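# Flip a two-colored block end over end in place

## Task

A wooden block lies on the table on one of its long narrow sides with its black face on top; one end is green and the other yellow. Lift it, rotate it end over end while holding it, and set it back down where it was, now black side down, with the green end occupying the spot the yellow end had. It counts as failed if any part of the arm touches the block, if anything other than a hand touches it while it is noticeably tilted or out of its spot, if it is released with any part more than a few millimeters above the table (unless one end has already been resting on the table briefly), or if it slips more than a few millimeters in the grip while being lowered. It must stay in place with no help from the robot. Finish by opening the hand and moving away from it.

## Robot and tools

Robot: one arm (shoulder pan, shoulder lift, elbow, three wrist joints) ending in a five-finger right hand. A wrist force-torque sensor sits in the tool flange. A fixed bracket on the little-finger side of the wrist juts 0.03 m beyond the hand point along +y and 0.11 m across the palm; it can strike the block or table.

Frames. Scene frame: origin on the table surface under the arm base, +z up, +y to the left when facing along +x. The hand point is a spot 0.05 m in front of the palm, where index pad and thumb tip meet in a pinch. Its own axes: +z runs along the straightened fingers (which extend 0.06-0.07 m past it), +y points out of the palm, +x runs across the palm toward the little finger. Reach across the palm: 0.08 m on the little-finger side; on the thumb side 0.02 m if the thumb is swung in front of the palm, up to 0.09 m otherwise.

The row. Every motion uses one row of 14 numbers, each in [-1, 1], for the single arm: dx, dy, dz, rx, ry, rz, hand/little, ring, middle, index, thumb_bend, thumb_turn, force_limit, speed.
- dx, dy, dz, rx, ry, rz are an offset, not a pose: the target equals the hand point pose in the most recent result showing it, shifted in the hand point's own axes. Before any result in the scene shows it, and for later calls within the same reply, the reference is where the robot is when the call begins. Scale: 1.0 = 0.6 m for translation, 1.0 = 180 degrees for rotation; rx, ry, rz form one rotation vector. All zeros sends the hand back to the reference pose, so it is not a pause.
- little, ring, middle, index, thumb_bend: absolute targets, +1 straight/open, -1 fully curled/bent. thumb_turn: +1 beside the palm, -1 swung in front of the palm facing the fingers. A pinch is roughly index -0.22, thumb_bend -0.75, thumb_turn -0.57. Turn the thumb before reaching the object. A whole-hand wrap fits objects 0.035-0.08 m thick, lying across the palm on the wrist side of the hand point.
- force_limit: closing stop force at the fingertip, linear from about 0 N at -1 to 10 N at +1 (thumb motors up to 15 N); opening ignores it. speed: linear from nearly zero at -1 to full at +1 (a full stroke takes 0.6 s at full speed). For a soft grip close with speed -0.9 or lower, since fast fingers overshoot.
A motor only starts when its target changes by 0.01 or more, then runs until it arrives or hits force_limit, then locks (holding at least 15 N). Resending identical numbers keeps a grip. To squeeze harder, raise force_limit and send a target further closed than hand_measured; to loosen, send a target more open than hand_measured.

Tools.
- execute_actions {actions, pictures}: actions is an empty list (just report state), one action {rows: up to 15 rows, steps: up to 15, each step 1/30 s, last row repeated}, or one wait {steps: up to 300, counted from the previous result}. Each row within an action is still measured from the same reference pose, not from the prior row.
- move {target, speed, stop_force}: target is one 14-number row as above; the hand point follows a straight path there, taking 0.5-10 s (cut off at 10 s). speed is in m/s, 0.002-0.5, default 0.25; rotation capped at twice that in rad/s. stop_force (N, 9-40, only after 0.2 s of scene time) ends the path when the wrist reads that much extra push along the line to the target; the hand then backs up two steps and holds. It is unreliable on moves that rotate, and should be omitted when moving away from something you press on. The path does not avoid obstacles, and the hand can lag, stray or overspeed, especially with the arm nearly straight.
- wait {seconds: 0-10}: lets time pass with no new command.
- zoom_image {camera: cam_high, cam_low or cam_wrist, region: [x0, y0, x1, y1] pixels, max 504x504}.
- show_instructions: shows the reference image(s).
- finished_scene {scene}: ends and grades the current scene; irreversible.

Results. The state line gives end_effector_position (m) and end_effector_quat_wxyz in the scene frame, plus velocities. Each per-step clip limits the commanded pose to 100 mm and 16 degrees from the measured one, so long offsets may need several calls; check the pose and send the remainder. HELD marks steps where the clearance check withheld a row; "pose unreachable" means the check altered or blocked a command. "Hand target" is where the controller is currently driving. hand_measured, hand_stopped_by (moving, target, force, stalled, fault), hand_load_n list six values in row order; loads near 0 mean the grip is lost. Wrist force/torque are in the hand point axes, noisy (offset up to about 4 N), saturating near 50 N. The move line reports done, contact, held, off_target, moving or fault, with limits such as paced or held, and distance from target. Cameras: cam_high and cam_low are fixed (896x504), cam_wrist is a fisheye on the hand (616x616); calibrations are given and may be slightly off.

Cautions. A contact force of 150 N anywhere on the arm, or a joint torque at its limit (wrist joints 25.4 N m), triggers a 10 s stop. The arm is stiff, so aiming even slightly past a firm surface can fault; approach slowly and use stop_force. Do not drop, slam or knock anything off the table. Holding loads heats motors; at 85 °C the arm brakes until cool. Fingers keep moving between calls.

Each tool is called as name([rows], argument=value, ...), one row to a line, values as JSON.

## Session

execute_actions(actions=[])

Scene clock: 0.00 s of 6000.00 s.
end_effector_position=(+0.8839, +0.1846, +0.1439) hand_measured=(+1.000, +1.000, +1.000, +1.000, +1.000, +1.000) hand_load_n=(+0.0, +0.0, +0.0, +0.0, +0.0, +0.0) hand_stopped_by=(target, target, target, target, target, target) hand_force_limit=0.00 hand_speed=-0.80 end_effector_quat_wxyz=(+0.456, +0.474, +0.575, +0.487) end_effector_velocity=(+0.001, -0.001, +0.001) end_effector_angular_velocity=(-0.000, -0.002, -0.001)
Joint positions: [ 0.132 -0.586  1.276 -1.108  1.421 -0.345]
Joint velocities: [-0.    -0.002 -0.     0.     0.001  0.   ]
Wrist force (N, on the end effector, along its own x y z axes, offset not removed): no reading
Wrist torque (N m, same axes, about the end effector's origin, offset not removed): no reading
Hand target: +0.884, +0.185, +0.144; +0.456, +0.474, +0.575, +0.487
camera_calibration (this result's frames):
cam_wrist: T_world_to_cam=[[0.13934, -0.0961664, 0.985564, -0.242252], [-0.476337, -0.87907, -0.0184301, 0.577965], [0.868152, -0.466892, -0.168297, -0.524982], [0, 0, 0, 1]] pos_world=[0.764826, 0.239665, 0.161054]

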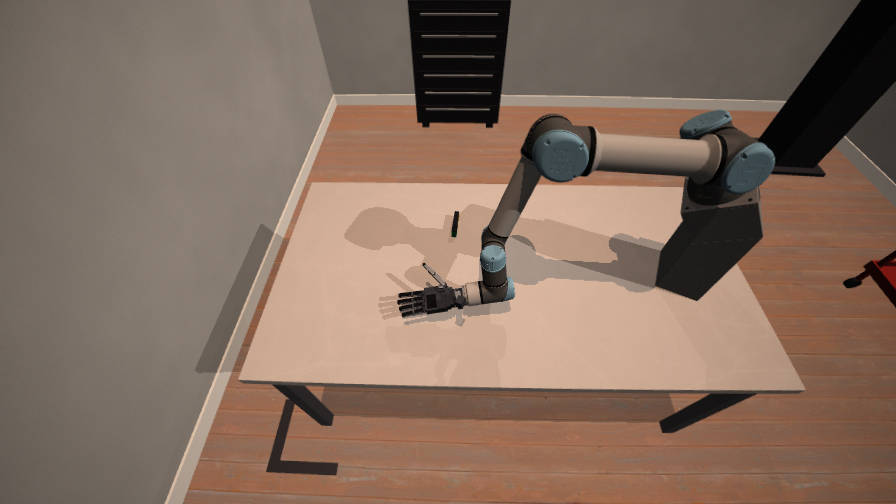

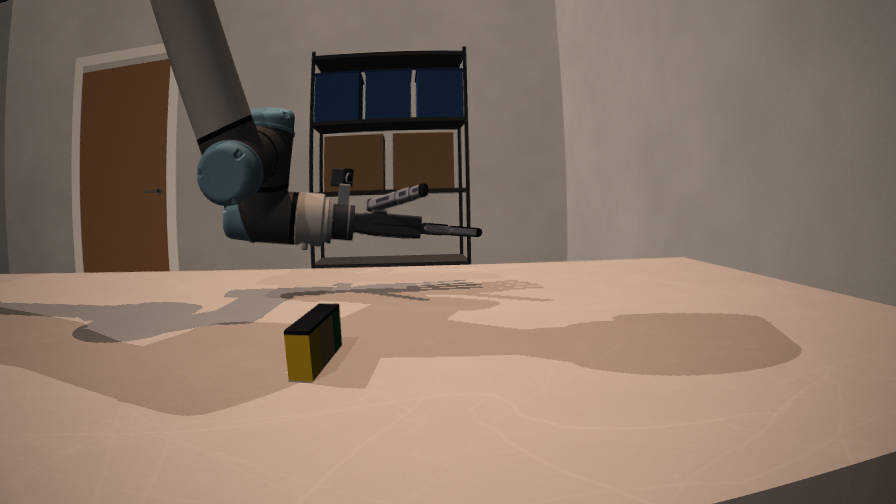

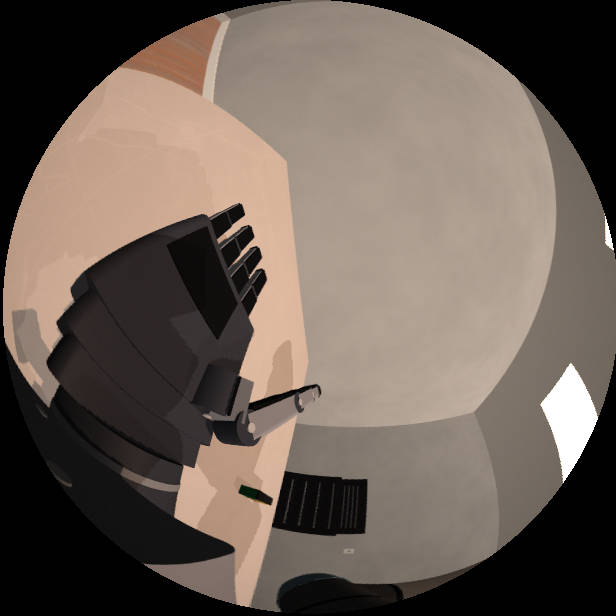

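zoom_image(camera="cam_high", region=[420, 195, 490, 255])

zoom_image(camera="cam_low", region=[250, 285, 380, 395])

Region (420, 195, 490, 255) of cam_high's 896x504 image, scaled by 7.200, with more detail than that image has; it fills the top 432 rows of this view, and the rest is white.

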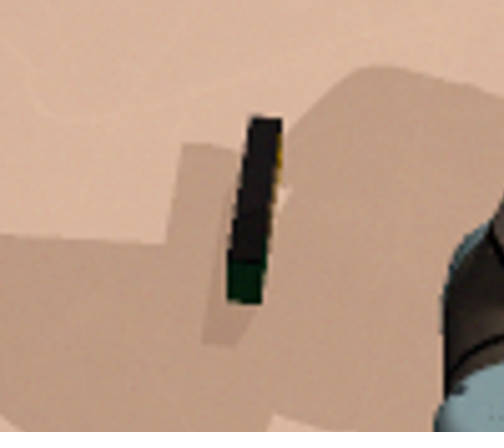

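Region (250, 285, 380, 395) of cam_low's 896x504 image, scaled by 3.877, with more detail than that image has; it fills the top 426 rows of this view, and the rest is white.

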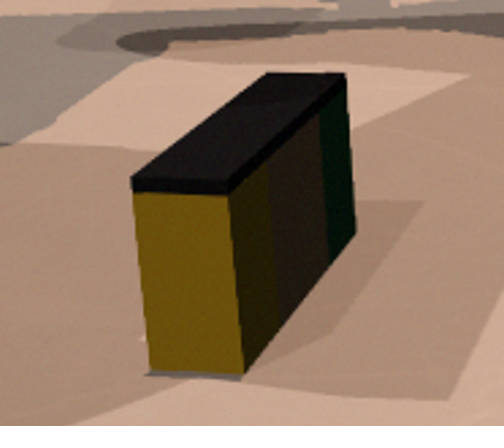

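move(target=[-0.6362,-0.0491,-0.3256,0.1388,0.1388,-0.9533,1,1,1,0.15,-0.35,-0.67,0.2,-0.5], speed=0.3)

Scene clock: 72.63 s of 6000.00 s.
end_effector_position=(+0.7397, -0.2193, +0.1611) hand_measured=(+1.000, +1.000, +1.000, +0.150, -0.350, -0.670) hand_load_n=(+0.0, +0.0, +0.0, +0.0, +0.0, +0.0) hand_stopped_by=(target, target, target, target, target, target) hand_force_limit=0.20 hand_speed=-0.50 end_effector_quat_wxyz=(+0.346, -0.547, +0.622, -0.440) end_effector_velocity=(-0.002, -0.001, -0.002) end_effector_angular_velocity=(-0.012, +0.003, +0.003)
Joint positions: [-0.52  -1.248  1.799 -0.797  1.145 -3.242]
Joint velocities: [-0.001  0.002  0.003 -0.004  0.001 -0.013]
Wrist force (N, on the end effector, along its own x y z axes, offset not removed): [1.2 0.3 1.9]
Wrist torque (N m, same axes, about the end effector's origin, offset not removed): [0.16 -0.22 0.20]
Hand target: +0.740, -0.220, +0.161; +0.346, -0.548, +0.622, -0.440
Off the commanded pose: 0.001 m, 0 deg.
After step 90, 64.00 s passed at rest.
move: done
camera_calibration (this result's frames):
cam_wrist: T_world_to_cam=[[-0.327797, 0.185476, -0.926363, 0.437301], [-0.348455, 0.88767, 0.301032, 0.395948], [0.878139, 0.421473, -0.226346, -0.388743], [0, 0, 0, 1]] pos_world=[0.622687, -0.268736, 0.197916]

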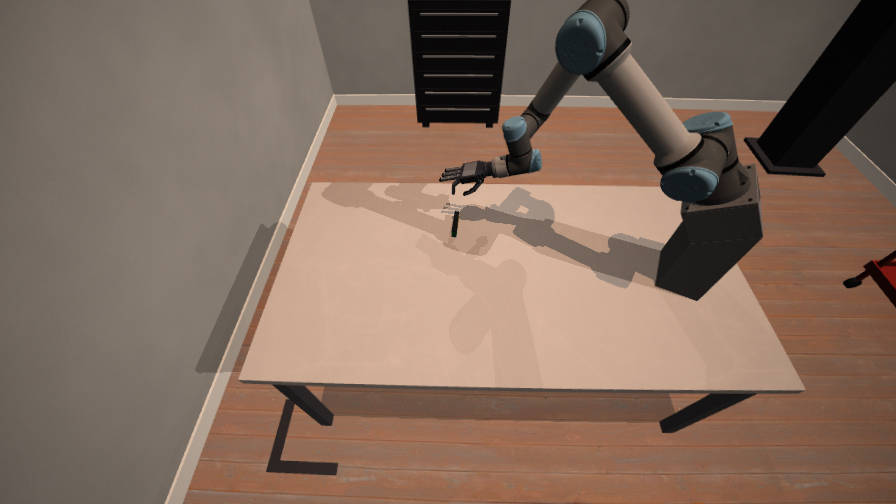

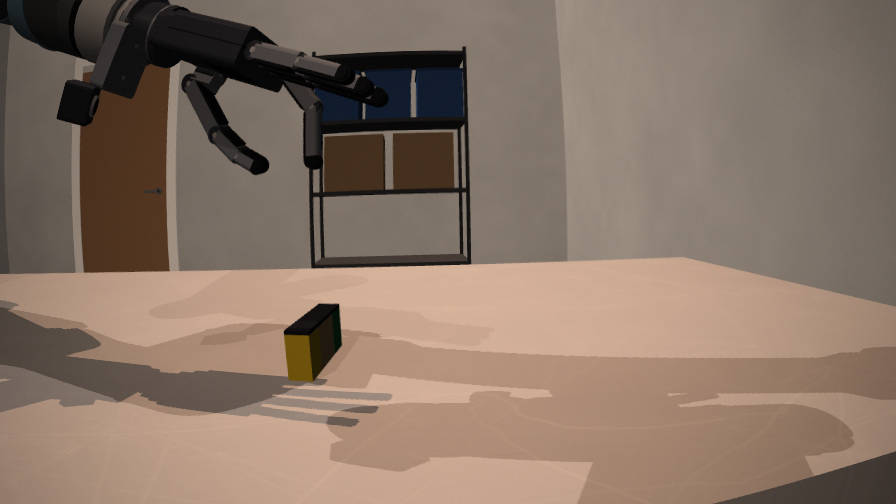

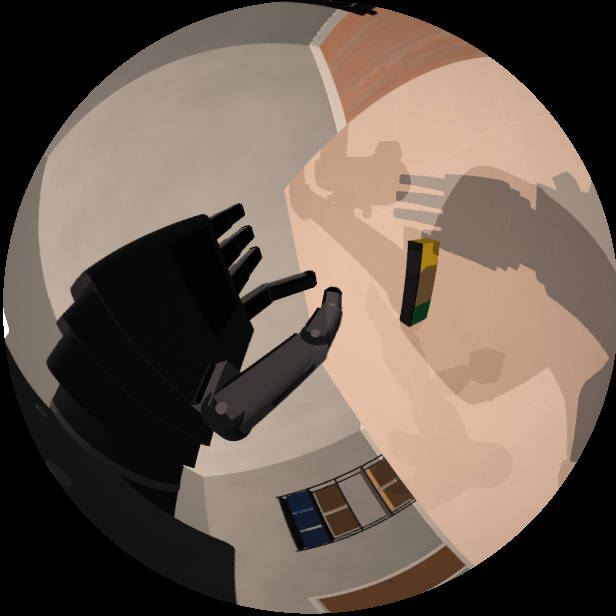

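zoom_image(camera="cam_wrist", region=[375, 225, 465, 340])

Region (375, 225, 465, 340) of cam_wrist's 616x616 image, scaled by 4.383, with more detail than that image has; it fills the left 394 columns of this view, and the rest is white.

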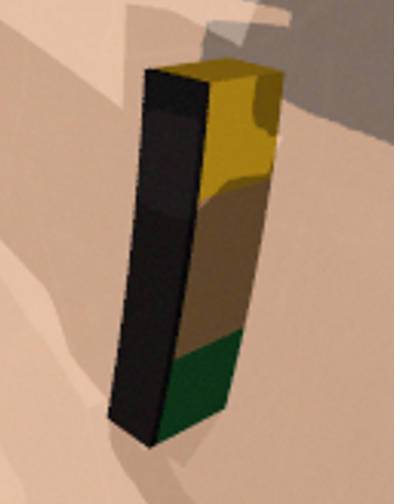

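move(target=[-0.01517,0.08838,0.05122,0.00085,-0.01543,-0.0062,1,1,1,0.15,-0.35,-0.67,0.2,-0.5], speed=0.15)

zoom_image(camera="cam_wrist", region=[340, 220, 460, 370])

Scene clock: 104.53 s of 6000.00 s.
end_effector_position=(+0.7492, -0.2149, +0.1003) hand_measured=(+1.000, +1.000, +1.000, +0.150, -0.350, -0.670) hand_load_n=(+0.0, +0.0, +0.0, +0.0, +0.0, +0.0) hand_stopped_by=(target, target, target, target, target, target) hand_force_limit=0.20 hand_speed=-0.50 end_effector_quat_wxyz=(-0.358, +0.563, -0.608, +0.431) end_effector_velocity=(-0.000, +0.001, -0.003) end_effector_angular_velocity=(+0.002, +0.002, +0.002)
Joint positions: [-0.508 -1.099  1.706 -0.849  1.109 -3.266]
Joint velocities: [ 0.001  0.007 -0.005  0.001 -0.002 -0.   ]
Wrist force (N, on the end effector, along its own x y z axes, offset not removed): [-0.6 -1.6 3.0]
Wrist torque (N m, same axes, about the end effector's origin, offset not removed): [-0.25 0.03 -0.03]
Hand target: +0.749, -0.215, +0.100; -0.358, +0.563, -0.608, +0.431
Off the commanded pose: 0.000 m, 0 deg.
After step 90, 27.93 s passed at rest.
move: done
camera_calibration (this result's frames):
cam_wrist: T_world_to_cam=[[-0.337002, 0.168198, -0.926358, 0.386437], [-0.394241, 0.86829, 0.301077, 0.44373], [0.854987, 0.466672, -0.226305, -0.385596], [0, 0, 0, 1]] pos_world=[0.634846, -0.270337, 0.13712]

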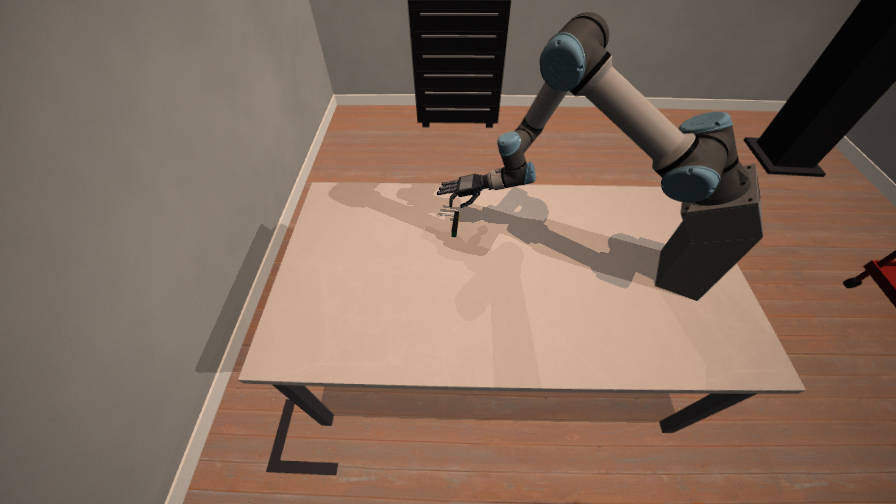

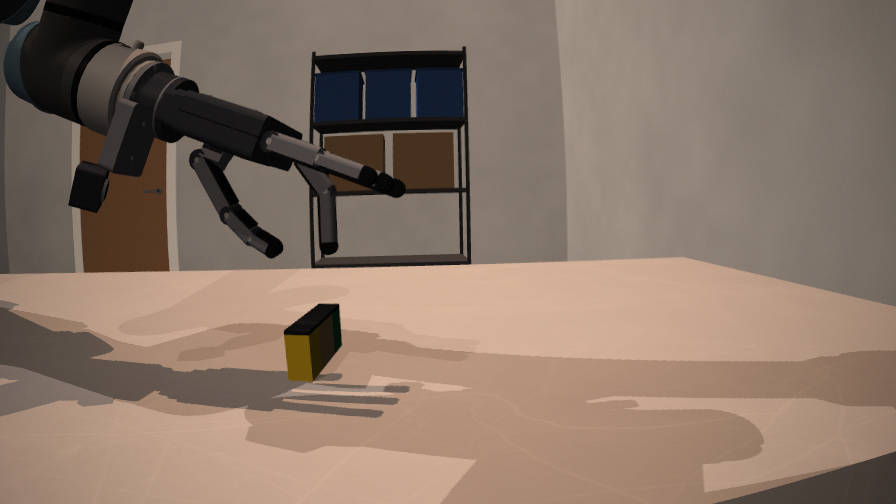

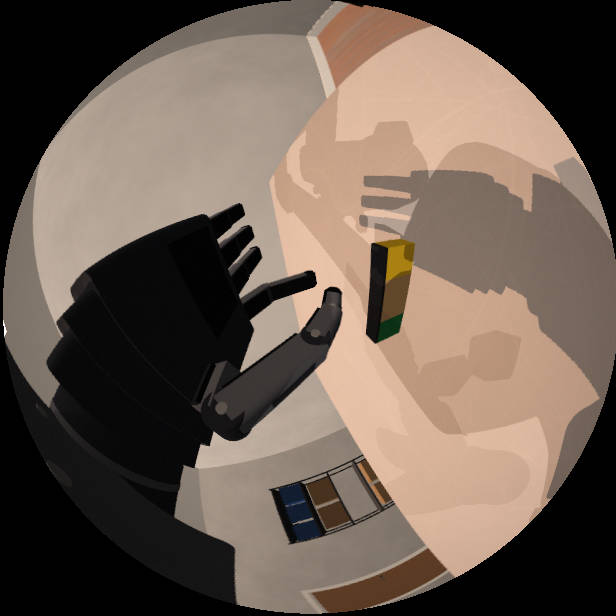

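Region (340, 220, 460, 370) of cam_wrist's 616x616 image, scaled by 3.360, with more detail than that image has; it fills the left 403 columns of this view, and the rest is white.

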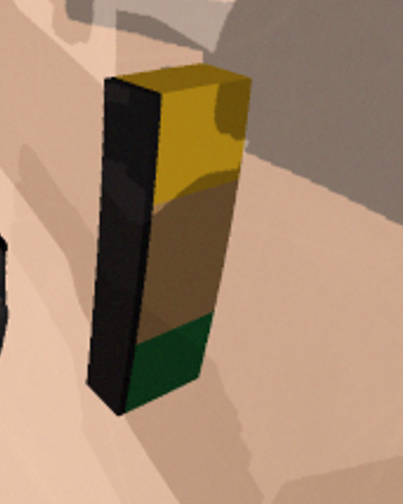

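move(target=[-0.00295,0.08058,0.03335,0,0,0,1,1,1,0.15,-0.35,-0.67,0.2,-0.5], speed=0.1)

zoom_image(camera="cam_low", region=[220, 230, 400, 400])

Scene clock: 139.47 s of 6000.00 s.
end_effector_position=(+0.7495, -0.2159, +0.0482) hand_measured=(+1.000, +1.000, +1.000, +0.150, -0.350, -0.670) hand_load_n=(+0.0, +0.0, +0.0, +0.0, +0.0, +0.0) hand_stopped_by=(target, target, target, target, target, target) hand_force_limit=0.20 hand_speed=-0.50 end_effector_quat_wxyz=(-0.358, +0.563, -0.608, +0.431) end_effector_velocity=(+0.000, +0.000, -0.002) end_effector_angular_velocity=(+0.000, +0.000, -0.000)
Joint positions: [-0.499 -0.98   1.638 -0.899  1.118 -3.268]
Joint velocities: [ 0.001  0.006 -0.004 -0.001  0.001 -0.   ]
Wrist force (N, on the end effector, along its own x y z axes, offset not removed): [0.5 0.9 1.1]
Wrist torque (N m, same axes, about the end effector's origin, offset not removed): [0.29 -0.11 0.11]
Hand target: +0.750, -0.216, +0.048; -0.358, +0.563, -0.608, +0.431
Off the commanded pose: 0.000 m, 0 deg.
After step 90, 30.93 s passed at rest.
move: done
camera_calibration (this result's frames):
cam_wrist: T_world_to_cam=[[-0.336988, 0.168192, -0.926364, 0.338463], [-0.394246, 0.868292, 0.301065, 0.460409], [0.854991, 0.46667, -0.226295, -0.397211], [0, 0, 0, 1]] pos_world=[0.635184, -0.27133, 0.0850405]

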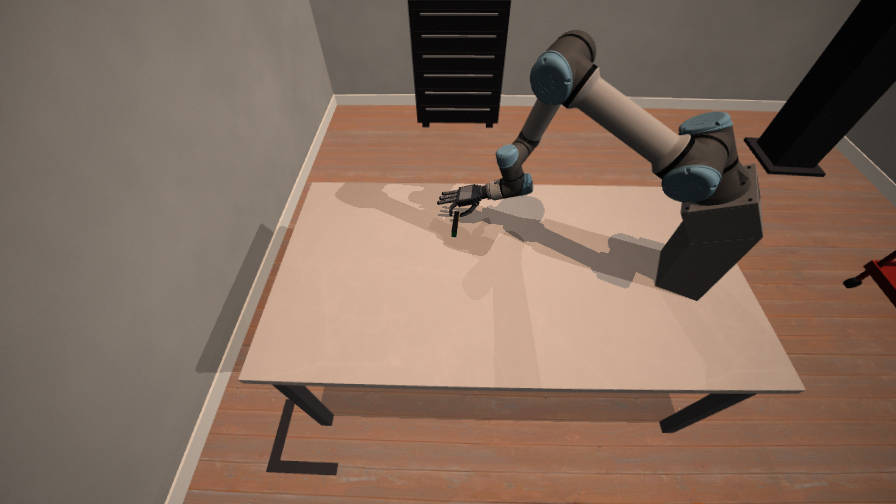

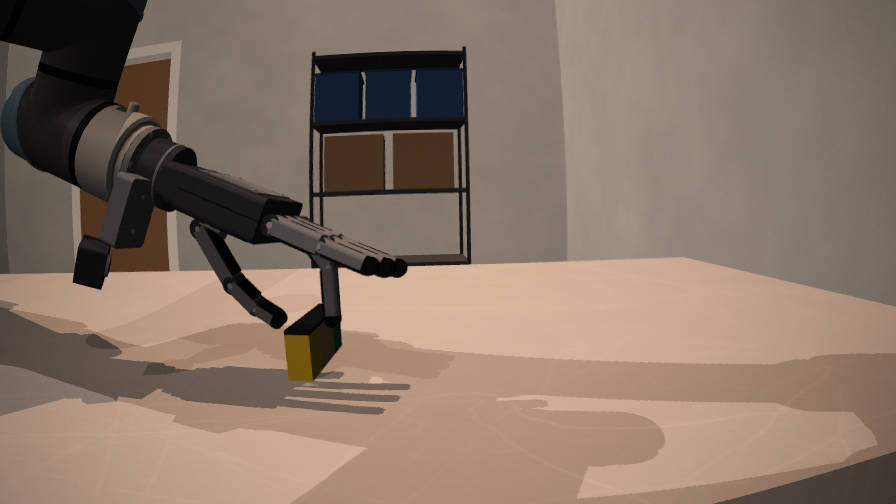

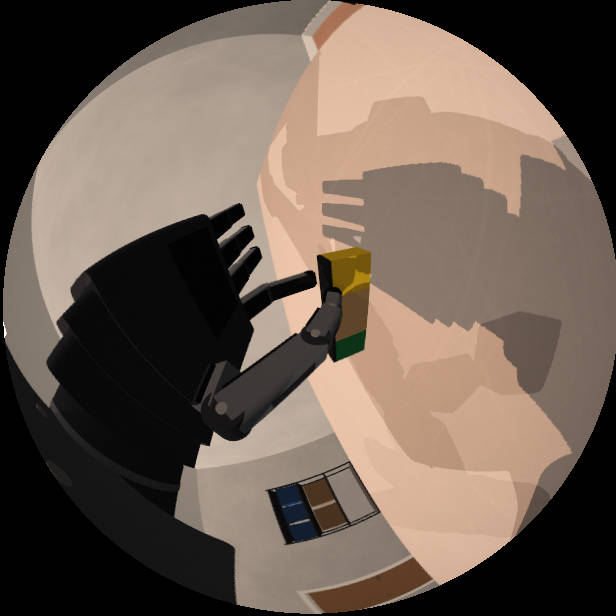

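Region (220, 230, 400, 400) of cam_low's 896x504 image, scaled by 2.800, with more detail than that image has.

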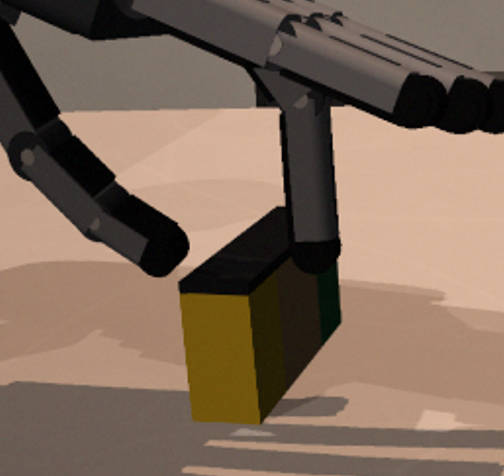

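move(target=[-0.00202,0.03723,0.0177,0,0,0,1,1,1,0.22,-0.35,-0.67,0.2,-0.5], speed=0.03)

zoom_image(camera="cam_low", region=[220, 250, 400, 400])

zoom_image(camera="cam_wrist", region=[270, 230, 400, 390])

Scene clock: 155.83 s of 6000.00 s.
end_effector_position=(+0.7510, -0.2161, +0.0237) hand_measured=(+1.000, +1.000, +1.000, +0.220, -0.350, -0.670) hand_load_n=(+0.0, +0.0, +0.0, +0.0, +0.0, +0.0) hand_stopped_by=(target, target, target, target, target, target) hand_force_limit=0.20 hand_speed=-0.50 end_effector_quat_wxyz=(-0.358, +0.563, -0.608, +0.431) end_effector_velocity=(+0.001, -0.000, -0.001) end_effector_angular_velocity=(-0.001, -0.001, -0.000)
Joint positions: [-0.494 -0.923  1.597 -0.914  1.123 -3.269]
Joint velocities: [ 0.001  0.004 -0.005 -0.001  0.001  0.   ]
Wrist force (N, on the end effector, along its own x y z axes, offset not removed): [-1.3 -0.5 1.5]
Wrist torque (N m, same axes, about the end effector's origin, offset not removed): [-0.02 0.15 0.03]
Hand target: +0.751, -0.216, +0.023; -0.358, +0.563, -0.608, +0.431
Off the commanded pose: 0.000 m, 0 deg.
After step 90, 12.23 s passed at rest.
move: done
camera_calibration (this result's frames):
cam_wrist: T_world_to_cam=[[-0.33698, 0.168189, -0.926368, 0.316342], [-0.394247, 0.868293, 0.301058, 0.46855], [0.854994, 0.466668, -0.226289, -0.403877], [0, 0, 0, 1]] pos_world=[0.636638, -0.271568, 0.0605952]

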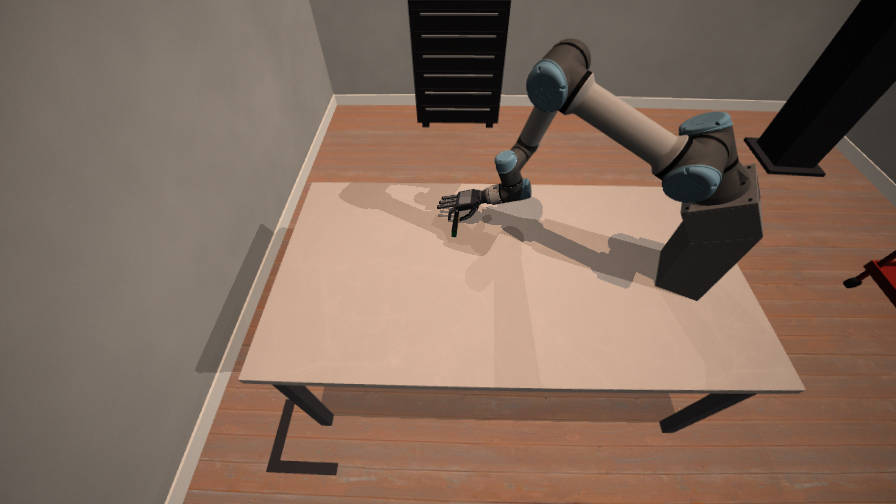

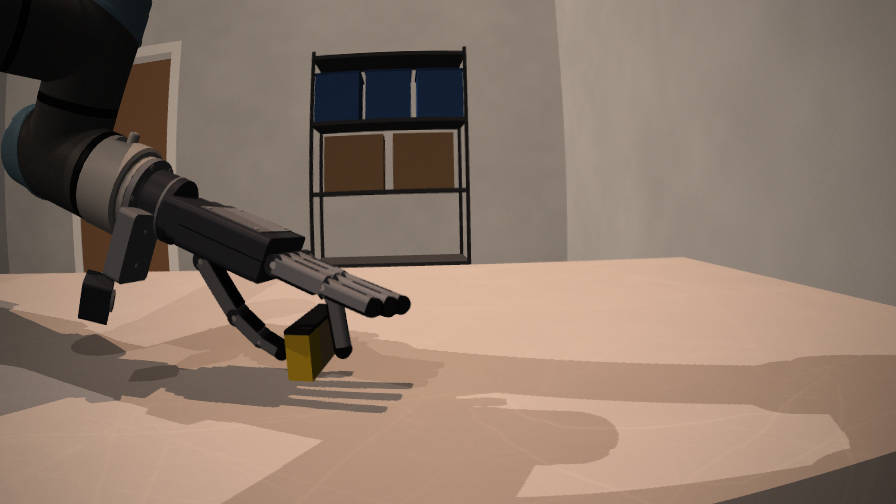

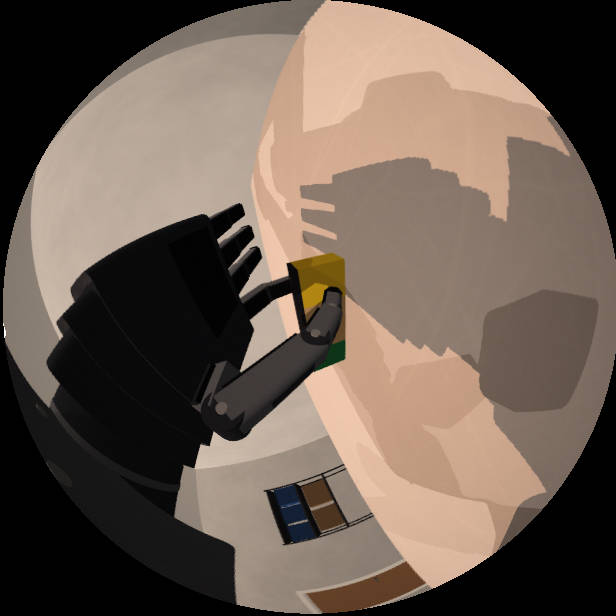

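Region (220, 250, 400, 400) of cam_low's 896x504 image, scaled by 2.800, with more detail than that image has.

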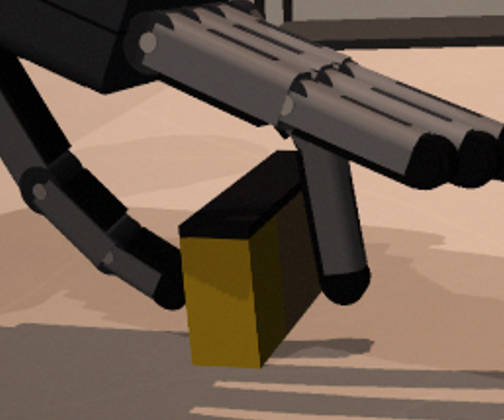

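Region (270, 230, 400, 390) of cam_wrist's 616x616 image, scaled by 3.150, with more detail than that image has; it fills the left 410 columns of this view, and the rest is white.

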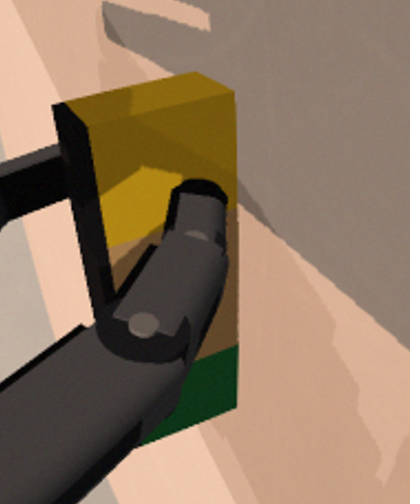

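move(target=[0.00038,-0.00867,0.0037,0,0,0,1,1,1,0.1,-0.35,-0.67,0.2,-0.8], speed=0.01)

zoom_image(camera="cam_low", region=[220, 250, 400, 400])

zoom_image(camera="cam_wrist", region=[270, 230, 400, 390])

Scene clock: 169.23 s of 6000.00 s.
end_effector_position=(+0.7548, -0.2166, +0.0276) hand_measured=(+1.000, +1.000, +1.000, +0.100, -0.350, -0.670) hand_load_n=(+0.0, +0.0, +0.0, +0.0, +0.0, +0.0) hand_stopped_by=(target, target, target, target, target, target) hand_force_limit=0.20 hand_speed=-0.80 end_effector_quat_wxyz=(-0.358, +0.563, -0.608, +0.431) end_effector_velocity=(+0.002, +0.001, +0.001) end_effector_angular_velocity=(-0.001, +0.000, +0.002)
Joint positions: [-0.492 -0.929  1.591 -0.902  1.125 -3.27 ]
Joint velocities: [ 0.003 -0.002 -0.003  0.005  0.001 -0.002]
Wrist force (N, on the end effector, along its own x y z axes, offset not removed): [-1.2 -1.3 1.5]
Wrist torque (N m, same axes, about the end effector's origin, offset not removed): [-0.21 0.16 -0.01]
Hand target: +0.755, -0.217, +0.028; -0.358, +0.563, -0.608, +0.431
Off the commanded pose: 0.000 m, 0 deg.
After step 90, 9.60 s passed at rest.
move: done
camera_calibration (this result's frames):
cam_wrist: T_world_to_cam=[[-0.336967, 0.168191, -0.926372, 0.321253], [-0.394249, 0.868294, 0.301054, 0.469295], [0.854998, 0.466667, -0.226277, -0.406076], [0, 0, 0, 1]] pos_world=[0.640465, -0.272015, 0.0644304]

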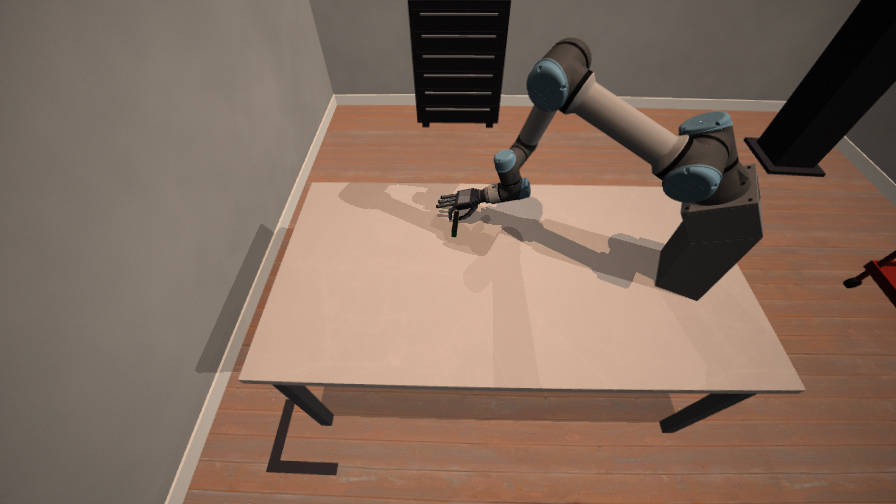

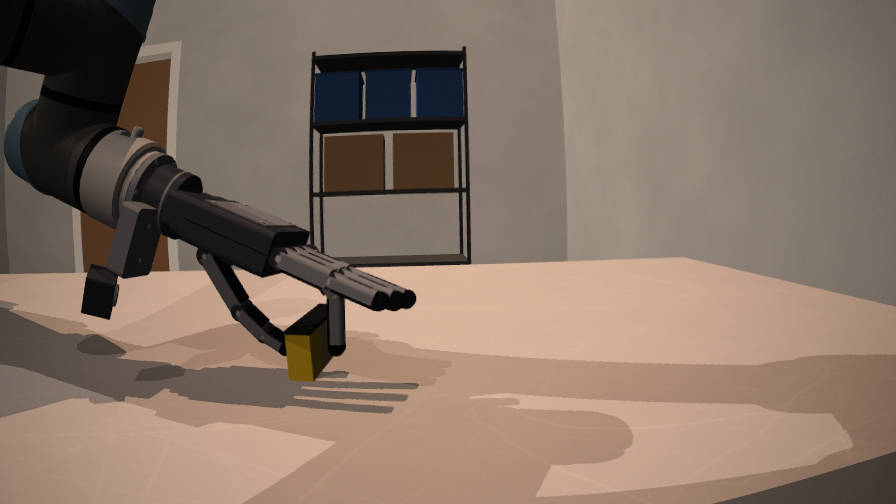

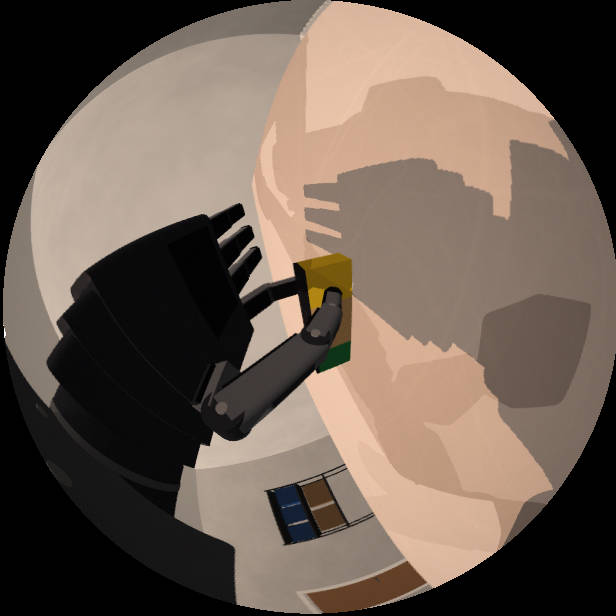

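Region (220, 250, 400, 400) of cam_low's 896x504 image, scaled by 2.800, with more detail than that image has.

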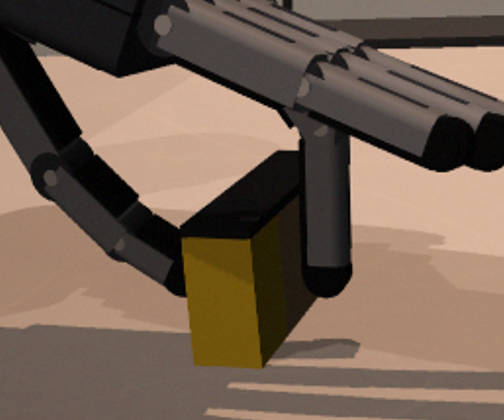

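Region (270, 230, 400, 390) of cam_wrist's 616x616 image, scaled by 3.150, with more detail than that image has; it fills the left 410 columns of this view, and the rest is white.

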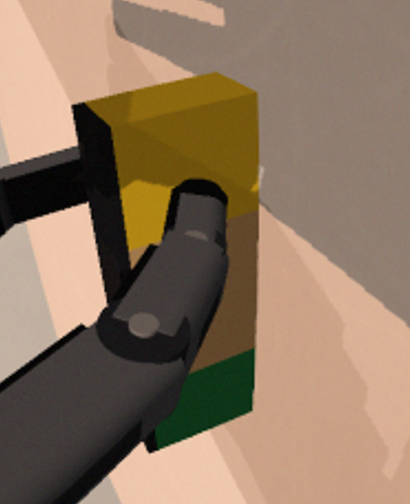

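move(target=[0,0,0,0,0,0,1,1,1,-0.3,-0.35,-0.67,0.4,-0.9], speed=0.01)

zoom_image(camera="cam_low", region=[220, 250, 400, 400])

Scene clock: 176.17 s of 6000.00 s.
end_effector_position=(+0.7548, -0.2166, +0.0276) hand_measured=(+1.000, +1.000, +1.000, -0.036, -0.348, -0.670) hand_load_n=(+0.0, +0.0, +0.0, +8.0, +2.0, +0.0) hand_stopped_by=(target, target, target, force, target, target) hand_force_limit=0.40 hand_speed=-0.90 end_effector_quat_wxyz=(-0.358, +0.563, -0.608, +0.431) end_effector_velocity=(-0.001, -0.000, -0.001) end_effector_angular_velocity=(+0.000, +0.001, -0.001)
Joint positions: [-0.492 -0.929  1.591 -0.902  1.125 -3.27 ]
Joint velocities: [-0.001  0.001  0.001 -0.     0.     0.   ]
Wrist force (N, on the end effector, along its own x y z axes, offset not removed): [1.4 -5.0 2.0]
Wrist torque (N m, same axes, about the end effector's origin, offset not removed): [0.04 -0.24 0.16]
Hand target: +0.755, -0.217, +0.028; -0.358, +0.563, -0.608, +0.431
Off the commanded pose: 0.000 m, 0 deg.
After step 90, 2.87 s passed at rest.
move: done
camera_calibration (this result's frames):
cam_wrist: T_world_to_cam=[[-0.336884, 0.168113, -0.926416, 0.321217], [-0.394302, 0.868305, 0.300952, 0.469345], [0.855006, 0.466674, -0.226231, -0.406115], [0, 0, 0, 1]] pos_world=[0.640507, -0.272012, 0.0644543]

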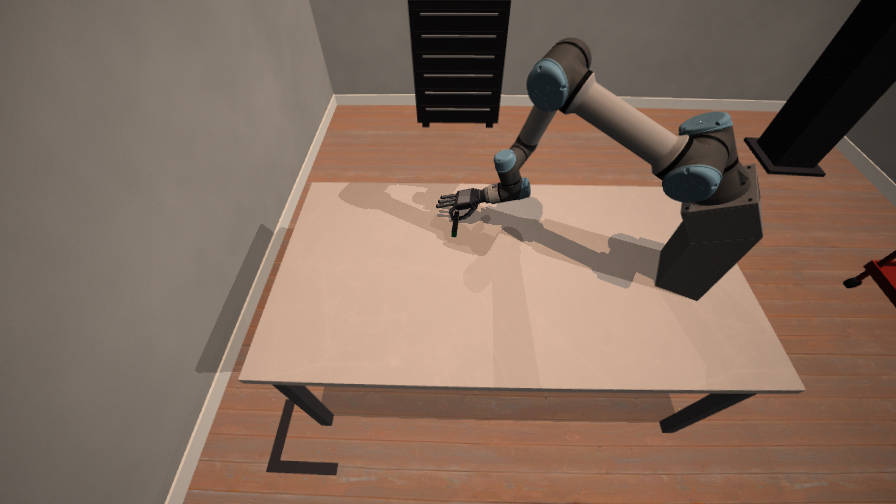

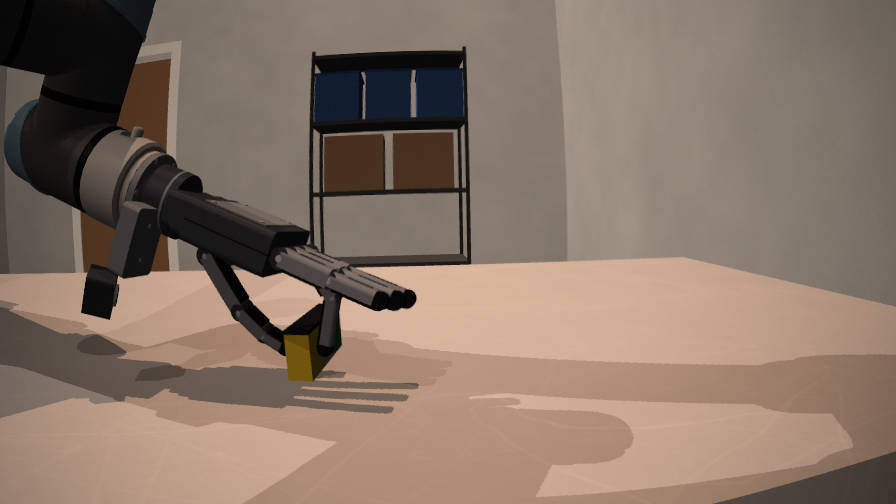

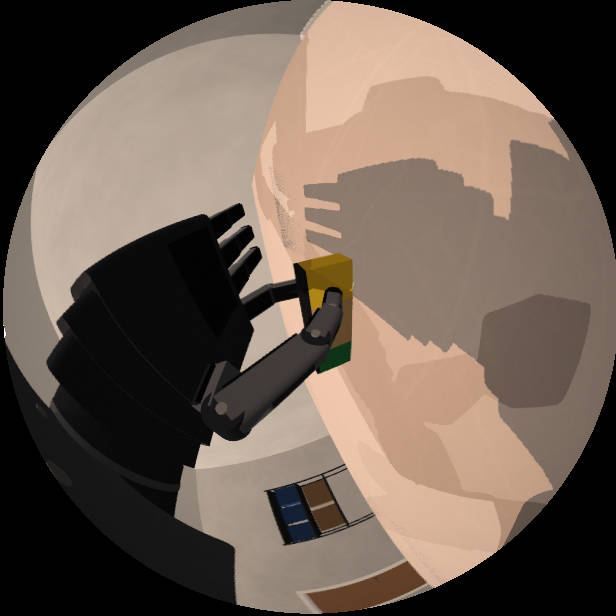

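Region (220, 250, 400, 400) of cam_low's 896x504 image, scaled by 2.800, with more detail than that image has.

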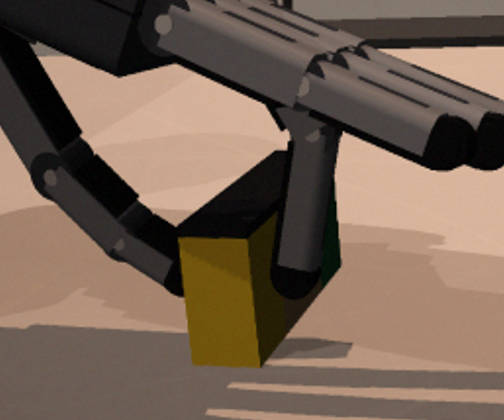

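execute_actions(actions=[])

Scene clock: 193.47 s of 6000.00 s.
end_effector_position=(+0.7548, -0.2166, +0.0276) hand_measured=(+1.000, +1.000, +1.000, -0.036, -0.348, -0.670) hand_load_n=(+0.0, +0.0, +0.0, +8.0, +2.0, +0.0) hand_stopped_by=(target, target, target, force, target, target) hand_force_limit=0.40 hand_speed=-0.90 end_effector_quat_wxyz=(-0.358, +0.563, -0.608, +0.431) end_effector_velocity=(-0.001, +0.001, -0.001) end_effector_angular_velocity=(+0.002, +0.002, +0.001)
Joint positions: [-0.492 -0.929  1.591 -0.902  1.125 -3.27 ]
Joint velocities: [ 0.001  0.002  0.     0.    -0.001  0.   ]
Wrist force (N, on the end effector, along its own x y z axes, offset not removed): [0.3 -5.0 0.8]
Wrist torque (N m, same axes, about the end effector's origin, offset not removed): [0.08 -0.13 0.14]
Hand target: +0.755, -0.217, +0.028; -0.358, +0.563, -0.608, +0.431
Off the commanded pose: 0.000 m, 0 deg.
Steps of this call (steps 1 to 90: nothing new was sent; then 14.30 s passed at rest). Readings (end_effector_position | what the end effector reports):
1: (+0.7548, -0.2166, +0.0276) | hand_measured=(+1.000, +1.000, +1.000, -0.036, -0.348, -0.670) hand_load_n=(+0.0, +0.0, +0.0, +8.0, +2.0, +0.0) hand_stopped_by=(target, target, target, force, target, target) hand_force_limit=0.40 hand_speed=-0.90
2: (+0.7548, -0.2166, +0.0276) | hand_measured=(+1.000, +1.000, +1.000, -0.036, -0.348, -0.670) hand_load_n=(+0.0, +0.0, +0.0, +8.0, +2.0, +0.0) hand_stopped_by=(target, target, target, force, target, target) hand_force_limit=0.40 hand_speed=-0.90
4: (+0.7548, -0.2166, +0.0276) | hand_measured=(+1.000, +1.000, +1.000, -0.036, -0.348, -0.670) hand_load_n=(+0.0, +0.0, +0.0, +8.0, +2.0, +0.0) hand_stopped_by=(target, target, target, force, target, target) hand_force_limit=0.40 hand_speed=-0.90
8: (+0.7548, -0.2166, +0.0276) | hand_measured=(+1.000, +1.000, +1.000, -0.036, -0.348, -0.670) hand_load_n=(+0.0, +0.0, +0.0, +8.0, +2.0, +0.0) hand_stopped_by=(target, target, target, force, target, target) hand_force_limit=0.40 hand_speed=-0.90
90: the state above
camera_calibration (this result's frames):
cam_wrist: T_world_to_cam=[[-0.336969, 0.168192, -0.926371, 0.321253], [-0.394249, 0.868293, 0.301056, 0.469294], [0.854997, 0.466668, -0.226278, -0.406075], [0, 0, 0, 1]] pos_world=[0.640464, -0.272015, 0.0644298]

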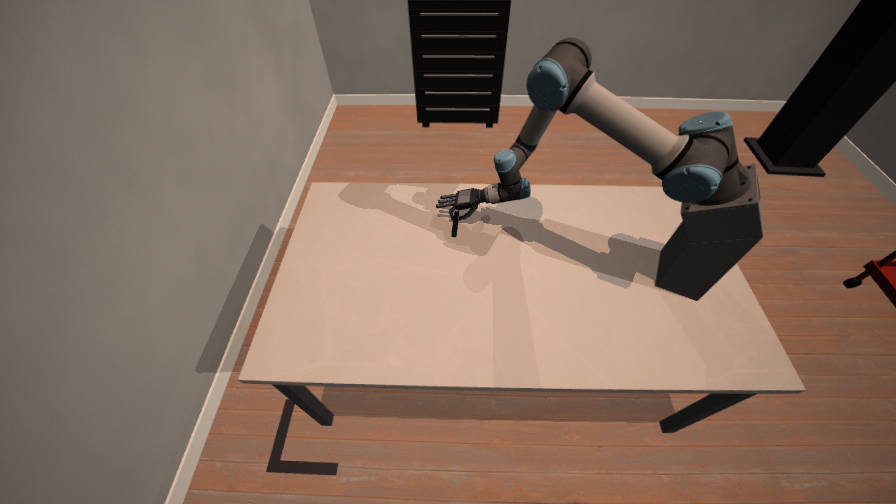

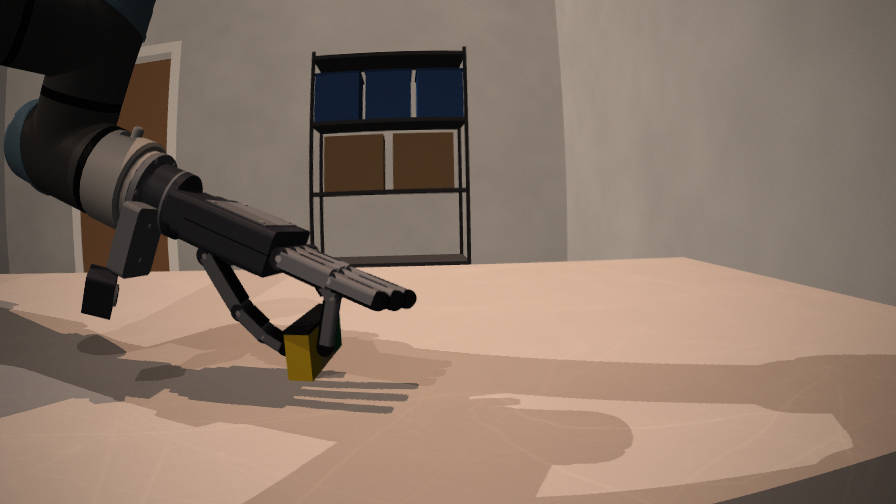

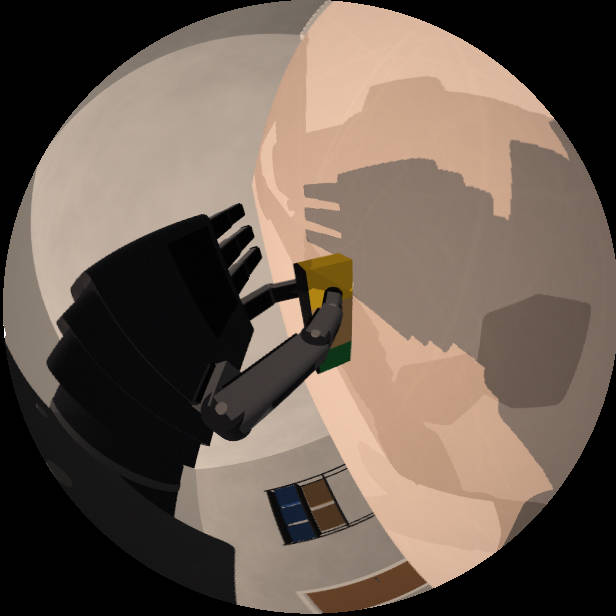

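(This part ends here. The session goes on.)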